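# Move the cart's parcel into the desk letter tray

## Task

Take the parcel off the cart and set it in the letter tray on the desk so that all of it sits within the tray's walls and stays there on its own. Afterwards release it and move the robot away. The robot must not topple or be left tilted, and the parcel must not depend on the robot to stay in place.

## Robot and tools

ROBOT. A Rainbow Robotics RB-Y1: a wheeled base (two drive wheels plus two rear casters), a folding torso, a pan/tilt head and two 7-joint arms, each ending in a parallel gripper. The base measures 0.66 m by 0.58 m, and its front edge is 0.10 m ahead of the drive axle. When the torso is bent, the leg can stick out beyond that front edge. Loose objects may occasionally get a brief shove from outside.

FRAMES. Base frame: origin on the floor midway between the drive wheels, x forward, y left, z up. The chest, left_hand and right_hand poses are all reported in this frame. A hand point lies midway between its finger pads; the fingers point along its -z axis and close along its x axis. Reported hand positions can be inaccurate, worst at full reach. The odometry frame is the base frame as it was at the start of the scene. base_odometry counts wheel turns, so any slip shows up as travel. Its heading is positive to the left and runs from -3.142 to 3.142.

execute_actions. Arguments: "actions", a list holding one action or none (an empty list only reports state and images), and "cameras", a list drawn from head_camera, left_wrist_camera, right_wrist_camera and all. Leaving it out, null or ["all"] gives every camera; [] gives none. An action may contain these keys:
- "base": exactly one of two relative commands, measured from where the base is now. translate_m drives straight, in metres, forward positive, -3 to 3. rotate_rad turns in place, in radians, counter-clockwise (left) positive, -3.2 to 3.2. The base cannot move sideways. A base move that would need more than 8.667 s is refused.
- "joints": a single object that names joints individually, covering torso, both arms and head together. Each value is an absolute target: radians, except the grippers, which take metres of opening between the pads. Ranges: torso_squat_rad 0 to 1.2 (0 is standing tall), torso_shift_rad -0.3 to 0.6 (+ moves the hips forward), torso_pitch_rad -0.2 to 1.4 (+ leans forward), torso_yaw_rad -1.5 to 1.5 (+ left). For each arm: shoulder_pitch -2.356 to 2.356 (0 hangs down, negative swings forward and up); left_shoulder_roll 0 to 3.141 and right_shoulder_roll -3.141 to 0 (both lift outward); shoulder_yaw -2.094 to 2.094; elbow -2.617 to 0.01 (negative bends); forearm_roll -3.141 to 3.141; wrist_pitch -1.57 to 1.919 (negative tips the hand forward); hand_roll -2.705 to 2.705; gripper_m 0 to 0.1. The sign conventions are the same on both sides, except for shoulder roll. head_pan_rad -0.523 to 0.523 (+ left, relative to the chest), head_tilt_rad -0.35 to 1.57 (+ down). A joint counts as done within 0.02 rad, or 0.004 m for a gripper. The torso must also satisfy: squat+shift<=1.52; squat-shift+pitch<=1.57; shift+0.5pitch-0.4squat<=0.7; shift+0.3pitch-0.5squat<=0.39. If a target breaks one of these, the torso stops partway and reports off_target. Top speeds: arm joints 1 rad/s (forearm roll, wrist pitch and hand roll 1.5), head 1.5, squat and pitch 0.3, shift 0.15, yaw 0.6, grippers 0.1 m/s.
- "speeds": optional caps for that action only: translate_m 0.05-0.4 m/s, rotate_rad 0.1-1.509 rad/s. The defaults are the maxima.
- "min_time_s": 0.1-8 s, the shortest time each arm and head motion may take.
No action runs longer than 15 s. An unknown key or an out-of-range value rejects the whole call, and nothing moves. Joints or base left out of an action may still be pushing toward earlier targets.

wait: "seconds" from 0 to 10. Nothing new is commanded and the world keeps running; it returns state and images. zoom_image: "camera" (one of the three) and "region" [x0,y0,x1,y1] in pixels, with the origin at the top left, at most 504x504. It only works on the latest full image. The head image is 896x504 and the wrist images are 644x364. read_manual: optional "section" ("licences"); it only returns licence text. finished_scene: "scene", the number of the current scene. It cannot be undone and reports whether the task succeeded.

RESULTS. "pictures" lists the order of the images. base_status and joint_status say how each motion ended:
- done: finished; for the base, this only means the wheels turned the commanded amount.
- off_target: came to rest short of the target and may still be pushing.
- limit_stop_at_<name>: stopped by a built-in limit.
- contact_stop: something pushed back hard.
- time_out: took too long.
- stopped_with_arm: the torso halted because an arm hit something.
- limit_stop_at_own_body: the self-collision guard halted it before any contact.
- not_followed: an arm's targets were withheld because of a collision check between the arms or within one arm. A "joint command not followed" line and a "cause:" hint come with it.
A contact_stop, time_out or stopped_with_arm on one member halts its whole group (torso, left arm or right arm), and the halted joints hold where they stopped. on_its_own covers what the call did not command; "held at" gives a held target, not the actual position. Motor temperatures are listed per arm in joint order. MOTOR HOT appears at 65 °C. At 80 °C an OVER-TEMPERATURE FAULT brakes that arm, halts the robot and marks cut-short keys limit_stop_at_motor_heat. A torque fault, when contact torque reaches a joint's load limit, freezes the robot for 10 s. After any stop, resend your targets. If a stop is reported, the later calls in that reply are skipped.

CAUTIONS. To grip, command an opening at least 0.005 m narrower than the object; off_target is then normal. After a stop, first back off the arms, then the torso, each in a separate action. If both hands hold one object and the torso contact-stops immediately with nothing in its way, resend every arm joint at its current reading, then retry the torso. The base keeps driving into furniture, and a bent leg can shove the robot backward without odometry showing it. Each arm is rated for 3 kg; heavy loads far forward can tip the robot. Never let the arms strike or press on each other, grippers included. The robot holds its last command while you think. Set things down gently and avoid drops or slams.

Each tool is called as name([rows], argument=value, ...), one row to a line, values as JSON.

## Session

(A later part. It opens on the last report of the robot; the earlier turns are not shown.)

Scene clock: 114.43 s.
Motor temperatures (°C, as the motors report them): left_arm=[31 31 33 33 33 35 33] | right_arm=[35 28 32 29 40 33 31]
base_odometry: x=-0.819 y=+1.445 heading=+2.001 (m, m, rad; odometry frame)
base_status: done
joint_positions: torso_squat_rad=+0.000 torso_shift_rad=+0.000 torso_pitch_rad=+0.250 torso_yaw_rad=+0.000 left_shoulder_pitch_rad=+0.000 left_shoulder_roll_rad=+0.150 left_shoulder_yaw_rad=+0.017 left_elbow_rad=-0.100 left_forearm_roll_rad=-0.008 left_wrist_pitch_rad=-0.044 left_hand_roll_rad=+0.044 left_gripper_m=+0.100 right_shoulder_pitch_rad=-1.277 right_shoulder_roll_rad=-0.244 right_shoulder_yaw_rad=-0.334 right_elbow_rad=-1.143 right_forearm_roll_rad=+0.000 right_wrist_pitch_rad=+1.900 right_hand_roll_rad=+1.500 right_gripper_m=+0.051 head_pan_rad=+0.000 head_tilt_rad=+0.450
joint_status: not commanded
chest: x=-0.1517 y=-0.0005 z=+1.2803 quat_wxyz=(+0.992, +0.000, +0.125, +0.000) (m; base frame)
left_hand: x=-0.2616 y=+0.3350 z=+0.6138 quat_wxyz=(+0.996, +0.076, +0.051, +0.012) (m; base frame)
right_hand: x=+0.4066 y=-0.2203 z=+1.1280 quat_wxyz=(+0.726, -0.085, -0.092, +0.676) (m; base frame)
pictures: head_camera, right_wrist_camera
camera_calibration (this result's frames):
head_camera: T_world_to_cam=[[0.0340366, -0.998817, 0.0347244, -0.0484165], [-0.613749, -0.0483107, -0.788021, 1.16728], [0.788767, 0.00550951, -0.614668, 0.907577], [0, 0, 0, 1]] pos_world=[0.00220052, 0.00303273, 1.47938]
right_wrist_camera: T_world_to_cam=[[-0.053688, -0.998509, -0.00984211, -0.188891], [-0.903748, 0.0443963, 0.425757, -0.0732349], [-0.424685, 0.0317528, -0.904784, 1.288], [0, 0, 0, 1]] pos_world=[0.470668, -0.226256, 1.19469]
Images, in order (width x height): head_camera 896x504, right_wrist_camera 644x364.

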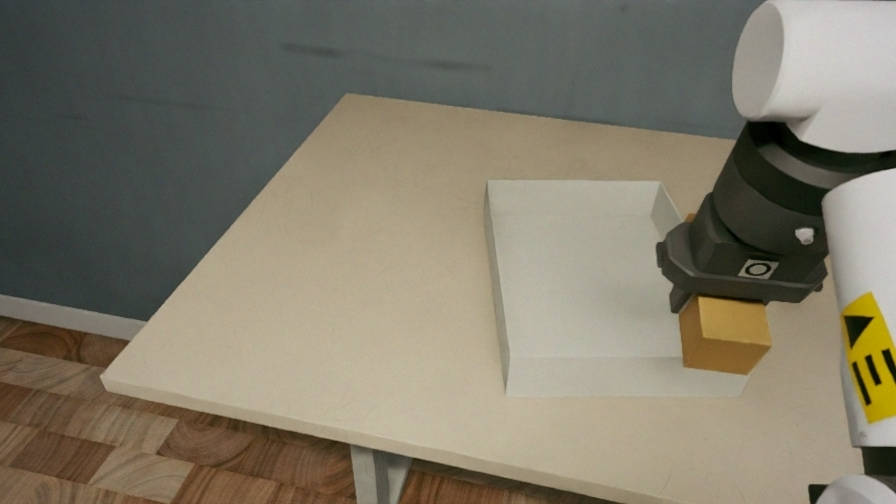

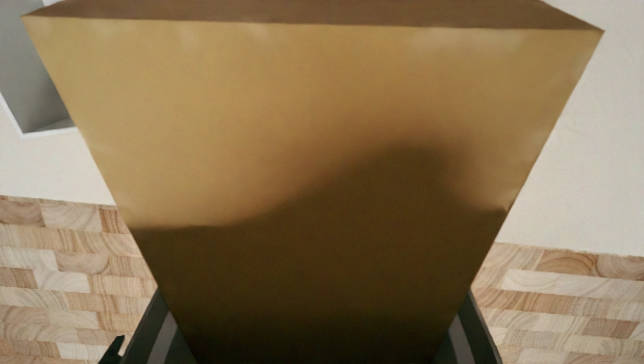

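execute_actions([
  {"base":{"translate_m":0.15},"joints":{"torso_yaw_rad":0.07}},
], cameras=[])

execute_actions([
  {"joints":{"torso_pitch_rad":0.36}},
], cameras=["head_camera","right_wrist_camera"])

Scene clock: 121.43 s.
Motor temperatures (°C, as the motors report them): left_arm=[31 31 33 33 33 35 33] | right_arm=[35 28 32 29 40 33 31]
base_odometry: x=-0.881 y=+1.582 heading=+2.001 (m, m, rad; odometry frame)
base_status: done
joint_positions: torso_squat_rad=+0.000 torso_shift_rad=+0.000 torso_pitch_rad=+0.250 torso_yaw_rad=+0.070 left_shoulder_pitch_rad=+0.000 left_shoulder_roll_rad=+0.150 left_shoulder_yaw_rad=+0.017 left_elbow_rad=-0.100 left_forearm_roll_rad=-0.008 left_wrist_pitch_rad=-0.044 left_hand_roll_rad=+0.044 left_gripper_m=+0.100 right_shoulder_pitch_rad=-1.277 right_shoulder_roll_rad=-0.244 right_shoulder_yaw_rad=-0.334 right_elbow_rad=-1.143 right_forearm_roll_rad=+0.000 right_wrist_pitch_rad=+1.900 right_hand_roll_rad=+1.500 right_gripper_m=+0.051 head_pan_rad=+0.000 head_tilt_rad=+0.450
joint_status: all done
chest: x=-0.1517 y=-0.0005 z=+1.2803 quat_wxyz=(+0.992, +0.005, +0.125, +0.035) (m; base frame)
left_hand: x=-0.2844 y=+0.3383 z=+0.6196 quat_wxyz=(+0.994, +0.083, +0.054, +0.046) (m; base frame)
right_hand: x=+0.4201 y=-0.1793 z=+1.1245 quat_wxyz=(+0.703, -0.076, -0.101, +0.700) (m; base frame)
pictures: none
No camera images: the call's "cameras" was empty. Leave "cameras" out to get every camera's image.

Scene clock: 122.57 s.
Motor temperatures (°C, as the motors report them): left_arm=[31 31 33 33 33 35 33] | right_arm=[35 28 32 29 40 33 31]
base_odometry: x=-0.881 y=+1.582 heading=+2.001 (m, m, rad; odometry frame)
base_status: not commanded
joint_positions: torso_squat_rad=+0.000 torso_shift_rad=+0.000 torso_pitch_rad=+0.360 torso_yaw_rad=+0.070 left_shoulder_pitch_rad=+0.000 left_shoulder_roll_rad=+0.150 left_shoulder_yaw_rad=+0.017 left_elbow_rad=-0.100 left_forearm_roll_rad=-0.008 left_wrist_pitch_rad=-0.044 left_hand_roll_rad=+0.044 left_gripper_m=+0.100 right_shoulder_pitch_rad=-1.277 right_shoulder_roll_rad=-0.244 right_shoulder_yaw_rad=-0.334 right_elbow_rad=-1.143 right_forearm_roll_rad=+0.000 right_wrist_pitch_rad=+1.900 right_hand_roll_rad=+1.500 right_gripper_m=+0.051 head_pan_rad=+0.000 head_tilt_rad=+0.450
joint_status: all done
chest: x=-0.1192 y=-0.0005 z=+1.2701 quat_wxyz=(+0.983, +0.007, +0.179, +0.034) (m; base frame)
left_hand: x=-0.3236 y=+0.3383 z=+0.6280 quat_wxyz=(+0.990, +0.086, +0.108, +0.041) (m; base frame)
right_hand: x=+0.4321 y=-0.1793 z=+1.0524 quat_wxyz=(+0.708, -0.037, -0.062, +0.703) (m; base frame)
pictures: head_camera, right_wrist_camera
camera_calibration (this result's frames):
head_camera: T_world_to_cam=[[0.102992, -0.994663, 0.00618563, -0.00469404], [-0.692466, -0.0761624, -0.717419, 1.08013], [0.714061, 0.0696048, -0.696614, 0.970835], [0, 0, 0, 1]] pos_world=[0.0551991, 0.0100213, 1.45123]
right_wrist_camera: T_world_to_cam=[[0.0110346, -0.999529, -0.0286503, -0.155627], [-0.852178, -0.02439, 0.522684, -0.156484], [-0.523136, 0.0186476, -0.852045, 1.21387], [0, 0, 0, 1]] pos_world=[0.503386, -0.182006, 1.11161]
Images, in order (width x height): head_camera 896x504, right_wrist_camera 644x364.

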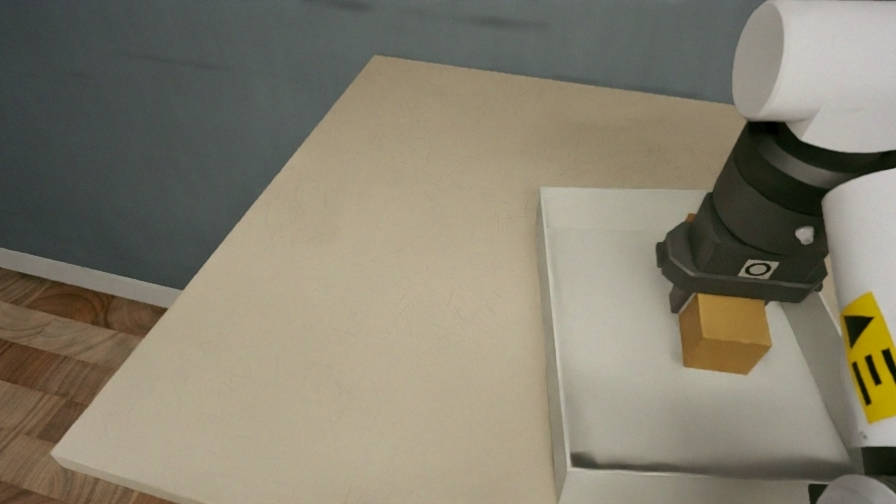

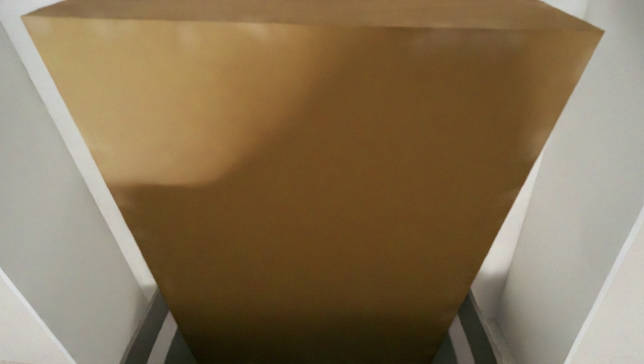

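execute_actions([
  {"joints":{"torso_pitch_rad":0.41}},
], cameras=["head_camera","right_wrist_camera"])

Scene clock: 126.63 s.
Motor temperatures (°C, as the motors report them): left_arm=[31 31 33 33 33 35 33] | right_arm=[35 28 32 29 40 33 31]
base_odometry: x=-0.881 y=+1.582 heading=+2.001 (m, m, rad; odometry frame)
base_status: not commanded
joint_positions: torso_squat_rad=+0.000 torso_shift_rad=+0.000 torso_pitch_rad=+0.410 torso_yaw_rad=+0.070 left_shoulder_pitch_rad=+0.000 left_shoulder_roll_rad=+0.150 left_shoulder_yaw_rad=+0.017 left_elbow_rad=-0.100 left_forearm_roll_rad=-0.008 left_wrist_pitch_rad=-0.044 left_hand_roll_rad=+0.044 left_gripper_m=+0.100 right_shoulder_pitch_rad=-1.277 right_shoulder_roll_rad=-0.244 right_shoulder_yaw_rad=-0.334 right_elbow_rad=-1.143 right_forearm_roll_rad=+0.000 right_wrist_pitch_rad=+1.900 right_hand_roll_rad=+1.500 right_gripper_m=+0.051 head_pan_rad=+0.000 head_tilt_rad=+0.450
joint_status: all done
chest: x=-0.1049 y=-0.0005 z=+1.2643 quat_wxyz=(+0.978, +0.008, +0.204, +0.034) (m; base frame)
left_hand: x=-0.3412 y=+0.3383 z=+0.6332 quat_wxyz=(+0.987, +0.087, +0.133, +0.039) (m; base frame)
right_hand: x=+0.4348 y=-0.1793 z=+1.0194 quat_wxyz=(+0.709, -0.019, -0.044, +0.703) (m; base frame)
pictures: head_camera, right_wrist_camera
camera_calibration (this result's frames):
head_camera: T_world_to_cam=[[0.103185, -0.994662, 0.00104133, 0.000400242], [-0.727382, -0.076172, -0.681992, 1.03738], [0.67843, 0.0696141, -0.731359, 0.99681], [0, 0, 0, 1]] pos_world=[0.0782641, 0.0100254, 1.43651]
right_wrist_camera: T_world_to_cam=[[0.00960457, -0.999528, -0.0291647, -0.155448], [-0.82505, -0.0244002, 0.564533, -0.191373], [-0.564978, 0.0186403, -0.824895, 1.17767], [0, 0, 0, 1]] pos_world=[0.508958, -0.181996, 1.07496]
Images, in order (width x height): head_camera 896x504, right_wrist_camera 644x364.

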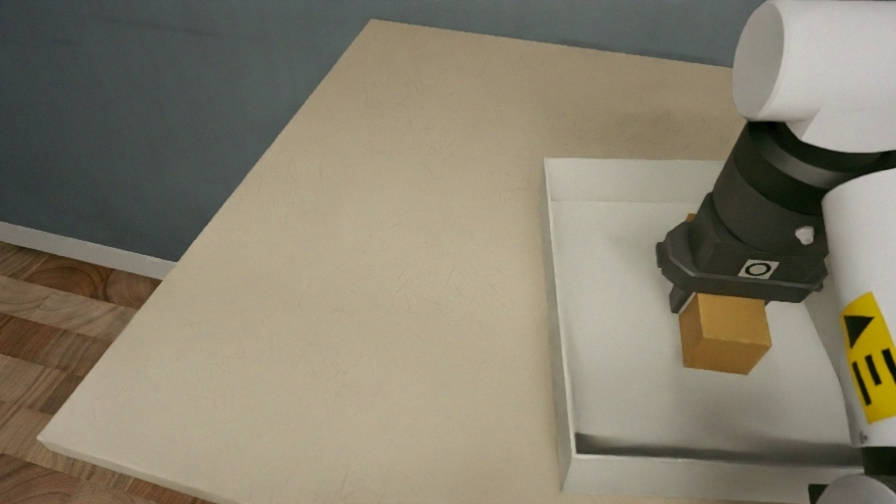

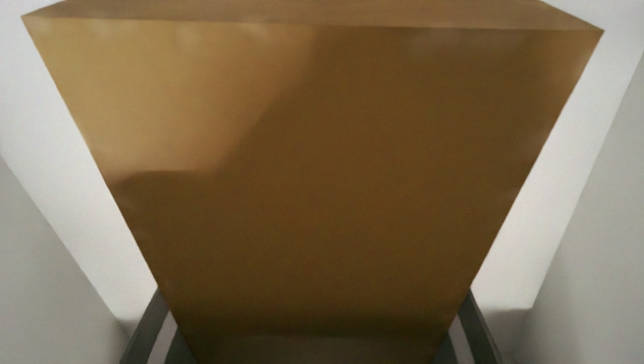

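execute_actions([
  {"joints":{"torso_pitch_rad":0.445}},
], cameras=["head_camera","right_wrist_camera"])

Scene clock: 131.20 s.
Motor temperatures (°C, as the motors report them): left_arm=[31 31 33 33 33 35 33] | right_arm=[35 28 32 29 40 33 31]
base_odometry: x=-0.881 y=+1.582 heading=+2.001 (m, m, rad; odometry frame)
base_status: not commanded
joint_positions: torso_squat_rad=+0.000 torso_shift_rad=+0.000 torso_pitch_rad=+0.445 torso_yaw_rad=+0.070 left_shoulder_pitch_rad=+0.000 left_shoulder_roll_rad=+0.150 left_shoulder_yaw_rad=+0.017 left_elbow_rad=-0.100 left_forearm_roll_rad=-0.008 left_wrist_pitch_rad=-0.044 left_hand_roll_rad=+0.044 left_gripper_m=+0.100 right_shoulder_pitch_rad=-1.277 right_shoulder_roll_rad=-0.244 right_shoulder_yaw_rad=-0.334 right_elbow_rad=-1.143 right_forearm_roll_rad=+0.000 right_wrist_pitch_rad=+1.900 right_hand_roll_rad=+1.500 right_gripper_m=+0.051 head_pan_rad=+0.000 head_tilt_rad=+0.450
joint_status: all done
chest: x=-0.0950 y=-0.0005 z=+1.2598 quat_wxyz=(+0.975, +0.008, +0.221, +0.034) (m; base frame)
left_hand: x=-0.3532 y=+0.3383 z=+0.6373 quat_wxyz=(+0.984, +0.087, +0.150, +0.038) (m; base frame)
right_hand: x=+0.4358 y=-0.1793 z=+0.9962 quat_wxyz=(+0.710, -0.007, -0.032, +0.704) (m; base frame)
pictures: head_camera, right_wrist_camera
camera_calibration (this result's frames):
head_camera: T_world_to_cam=[[0.103168, -0.994661, -0.00257479, 0.00393827], [-0.750828, -0.0761789, -0.65609, 1.00666], [0.652391, 0.0696208, -0.754678, 1.01371], [0, 0, 0, 1]] pos_world=[0.0940843, 0.010028, 1.42549]
right_wrist_camera: T_world_to_cam=[[0.00858679, -0.999528, -0.0294844, -0.155367], [-0.80477, -0.0244087, 0.593085, -0.21471], [-0.593524, 0.0186355, -0.8046, 1.15127], [0, 0, 0, 1]] pos_world=[0.511851, -0.181989, 1.04907]
Images, in order (width x height): head_camera 896x504, right_wrist_camera 644x364.

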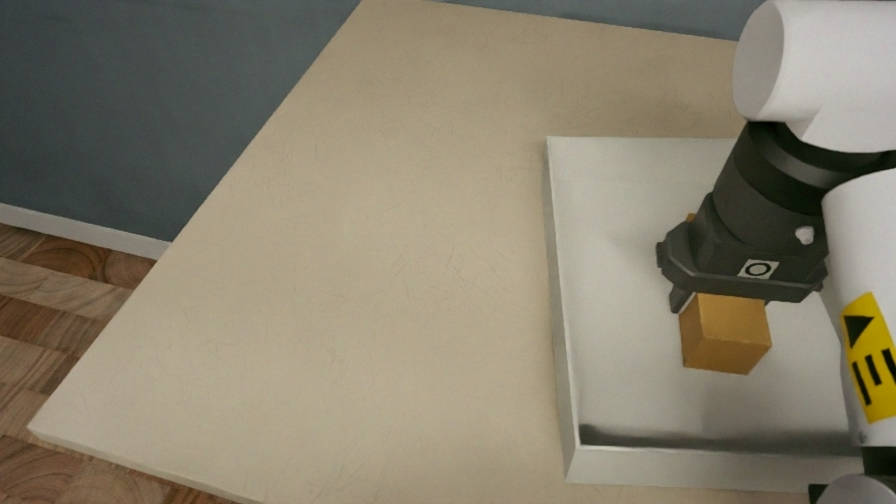

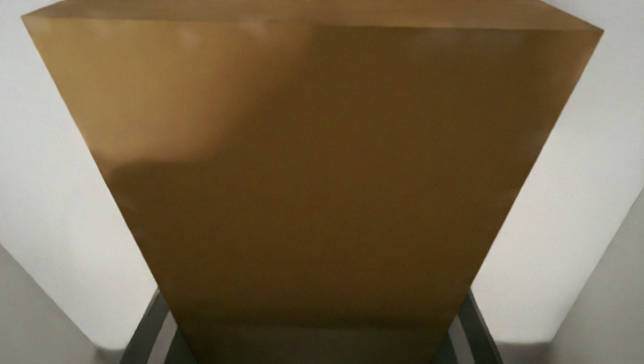

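execute_actions([
  {"joints":{"torso_pitch_rad":0.46}},
], cameras=["right_wrist_camera"])

execute_actions([
  {"joints":{"right_gripper_m":0.09}},
], cameras=["right_wrist_camera"])

execute_actions([
  {"joints":{"torso_pitch_rad":0.2}},
], cameras=[])

execute_actions([
  {"base":{"translate_m":-0.5},"joints":{"torso_pitch_rad":0,"head_tilt_rad":0.6}},
], cameras=["head_camera"])

Scene clock: 137.13 s.
Motor temperatures (°C, as the motors report them): left_arm=[31 31 33 33 33 35 33] | right_arm=[35 28 32 29 40 33 31]
base_odometry: x=-0.881 y=+1.582 heading=+2.001 (m, m, rad; odometry frame)
base_status: not commanded
joint_positions: torso_squat_rad=+0.000 torso_shift_rad=-0.001 torso_pitch_rad=+0.459 torso_yaw_rad=+0.070 left_shoulder_pitch_rad=+0.000 left_shoulder_roll_rad=+0.150 left_shoulder_yaw_rad=+0.017 left_elbow_rad=-0.100 left_forearm_roll_rad=-0.008 left_wrist_pitch_rad=-0.044 left_hand_roll_rad=+0.044 left_gripper_m=+0.100 right_shoulder_pitch_rad=-1.279 right_shoulder_roll_rad=-0.244 right_shoulder_yaw_rad=-0.334 right_elbow_rad=-1.144 right_forearm_roll_rad=+0.000 right_wrist_pitch_rad=+1.900 right_hand_roll_rad=+1.500 right_gripper_m=+0.051 head_pan_rad=+0.000 head_tilt_rad=+0.450
joint_status: all done
chest: x=-0.0913 y=-0.0004 z=+1.2579 quat_wxyz=(+0.973, +0.008, +0.227, +0.034) (m; base frame)
left_hand: x=-0.3583 y=+0.3383 z=+0.6391 quat_wxyz=(+0.983, +0.088, +0.157, +0.037) (m; base frame)
right_hand: x=+0.4365 y=-0.1792 z=+0.9881 quat_wxyz=(+0.710, -0.003, -0.028, +0.704) (m; base frame)
pictures: right_wrist_camera
camera_calibration (this result's frames):
right_wrist_camera: T_world_to_cam=[[0.00831463, -0.99953, -0.0295044, -0.155396], [-0.798146, -0.0244085, 0.601969, -0.220967], [-0.602406, 0.0185436, -0.797974, 1.14253], [0, 0, 0, 1]] pos_world=[0.513192, -0.181903, 1.04014]
Images, in order (width x height): right_wrist_camera 644x364.

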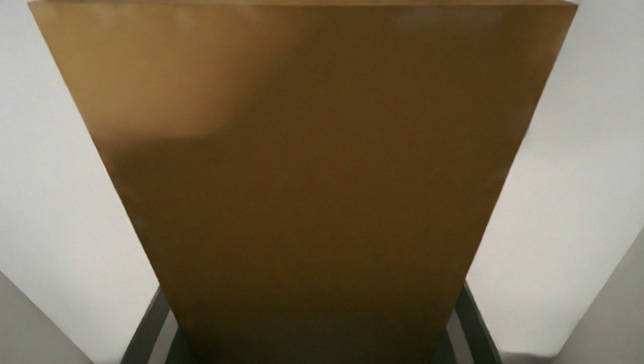

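Scene clock: 138.13 s.
Motor temperatures (°C, as the motors report them): left_arm=[31 31 33 33 33 35 33] | right_arm=[35 28 32 29 40 33 31]
base_odometry: x=-0.881 y=+1.582 heading=+2.001 (m, m, rad; odometry frame)
base_status: not commanded
joint_positions: torso_squat_rad=+0.000 torso_shift_rad=+0.000 torso_pitch_rad=+0.460 torso_yaw_rad=+0.070 left_shoulder_pitch_rad=+0.000 left_shoulder_roll_rad=+0.150 left_shoulder_yaw_rad=+0.017 left_elbow_rad=-0.100 left_forearm_roll_rad=-0.008 left_wrist_pitch_rad=-0.044 left_hand_roll_rad=+0.044 left_gripper_m=+0.100 right_shoulder_pitch_rad=-1.277 right_shoulder_roll_rad=-0.244 right_shoulder_yaw_rad=-0.334 right_elbow_rad=-1.143 right_forearm_roll_rad=+0.000 right_wrist_pitch_rad=+1.900 right_hand_roll_rad=+1.500 right_gripper_m=+0.090 head_pan_rad=+0.000 head_tilt_rad=+0.450
joint_status: all done
chest: x=-0.0910 y=-0.0004 z=+1.2578 quat_wxyz=(+0.973, +0.008, +0.228, +0.034) (m; base frame)
left_hand: x=-0.3584 y=+0.3383 z=+0.6392 quat_wxyz=(+0.983, +0.088, +0.157, +0.037) (m; base frame)
right_hand: x=+0.4361 y=-0.1794 z=+0.9867 quat_wxyz=(+0.710, -0.002, -0.027, +0.704) (m; base frame)
pictures: right_wrist_camera
camera_calibration (this result's frames):
right_wrist_camera: T_world_to_cam=[[0.00801851, -0.999537, -0.0293401, -0.155631], [-0.796391, -0.0241273, 0.6043, -0.223514], [-0.604728, 0.0185206, -0.796216, 1.14044], [0, 0, 0, 1]] pos_world=[0.512901, -0.182074, 1.03854]
Images, in order (width x height): right_wrist_camera 644x364.

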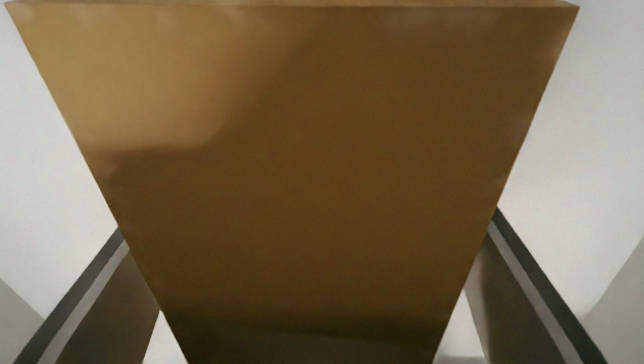

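Scene clock: 139.77 s.
Motor temperatures (°C, as the motors report them): left_arm=[31 31 33 33 33 35 33] | right_arm=[35 28 32 29 40 33 31]
base_odometry: x=-0.881 y=+1.582 heading=+2.001 (m, m, rad; odometry frame)
base_status: not commanded
joint_positions: torso_squat_rad=+0.000 torso_shift_rad=+0.000 torso_pitch_rad=+0.200 torso_yaw_rad=+0.070 left_shoulder_pitch_rad=+0.000 left_shoulder_roll_rad=+0.150 left_shoulder_yaw_rad=+0.017 left_elbow_rad=-0.100 left_forearm_roll_rad=-0.008 left_wrist_pitch_rad=-0.044 left_hand_roll_rad=+0.044 left_gripper_m=+0.100 right_shoulder_pitch_rad=-1.277 right_shoulder_roll_rad=-0.244 right_shoulder_yaw_rad=-0.334 right_elbow_rad=-1.143 right_forearm_roll_rad=+0.000 right_wrist_pitch_rad=+1.900 right_hand_roll_rad=+1.500 right_gripper_m=+0.090 head_pan_rad=+0.000 head_tilt_rad=+0.450
joint_status: all done
chest: x=-0.1669 y=-0.0004 z=+1.2838 quat_wxyz=(+0.994, +0.004, +0.100, +0.035) (m; base frame)
left_hand: x=-0.2663 y=+0.3383 z=+0.6172 quat_wxyz=(+0.995, +0.082, +0.029, +0.048) (m; base frame)
right_hand: x=+0.4121 y=-0.1794 z=+1.1571 quat_wxyz=(+0.701, -0.093, -0.119, +0.697) (m; base frame)
pictures: none
No camera images: the call's "cameras" was empty. Leave "cameras" out to get every camera's image.

Scene clock: 142.60 s.
Motor temperatures (°C, as the motors report them): left_arm=[31 31 33 33 33 35 33] | right_arm=[35 28 32 29 40 33 31]
base_odometry: x=-0.672 y=+1.127 heading=+2.002 (m, m, rad; odometry frame)
base_status: done
joint_positions: torso_squat_rad=+0.000 torso_shift_rad=+0.000 torso_pitch_rad=+0.000 torso_yaw_rad=+0.070 left_shoulder_pitch_rad=+0.000 left_shoulder_roll_rad=+0.150 left_shoulder_yaw_rad=+0.017 left_elbow_rad=-0.100 left_forearm_roll_rad=-0.008 left_wrist_pitch_rad=-0.044 left_hand_roll_rad=+0.044 left_gripper_m=+0.100 right_shoulder_pitch_rad=-1.277 right_shoulder_roll_rad=-0.244 right_shoulder_yaw_rad=-0.334 right_elbow_rad=-1.143 right_forearm_roll_rad=+0.000 right_wrist_pitch_rad=+1.900 right_hand_roll_rad=+1.500 right_gripper_m=+0.090 head_pan_rad=+0.000 head_tilt_rad=+0.600
joint_status: all done
chest: x=-0.2283 y=-0.0005 z=+1.2899 quat_wxyz=(+0.999, +0.000, +0.000, +0.035) (m; base frame)
left_hand: x=-0.1933 y=+0.3383 z=+0.6170 quat_wxyz=(+0.993, +0.077, -0.071, +0.056) (m; base frame)
right_hand: x=+0.3642 y=-0.1795 z=+1.2807 quat_wxyz=(+0.685, -0.162, -0.188, +0.685) (m; base frame)
pictures: head_camera
camera_calibration (this result's frames):
head_camera: T_world_to_cam=[[0.100203, -0.99424, 0.0380149, -0.0345678], [-0.527095, -0.0854505, -0.845499, 1.21065], [0.843878, 0.0646844, -0.532622, 0.908783], [0, 0, 0, 1]] pos_world=[-0.125309, 0.010298, 1.50896]
Images, in order (width x height): head_camera 896x504.

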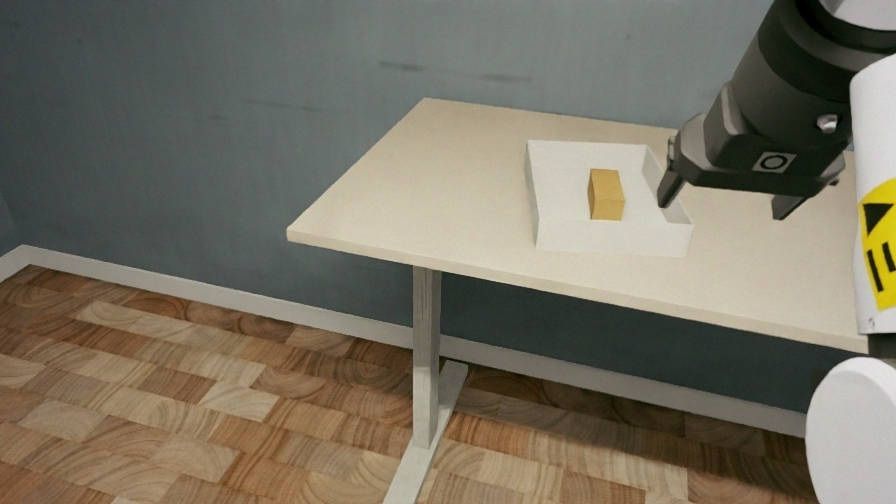

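finished_scene(scene=1)

The scene is finished: the task was done.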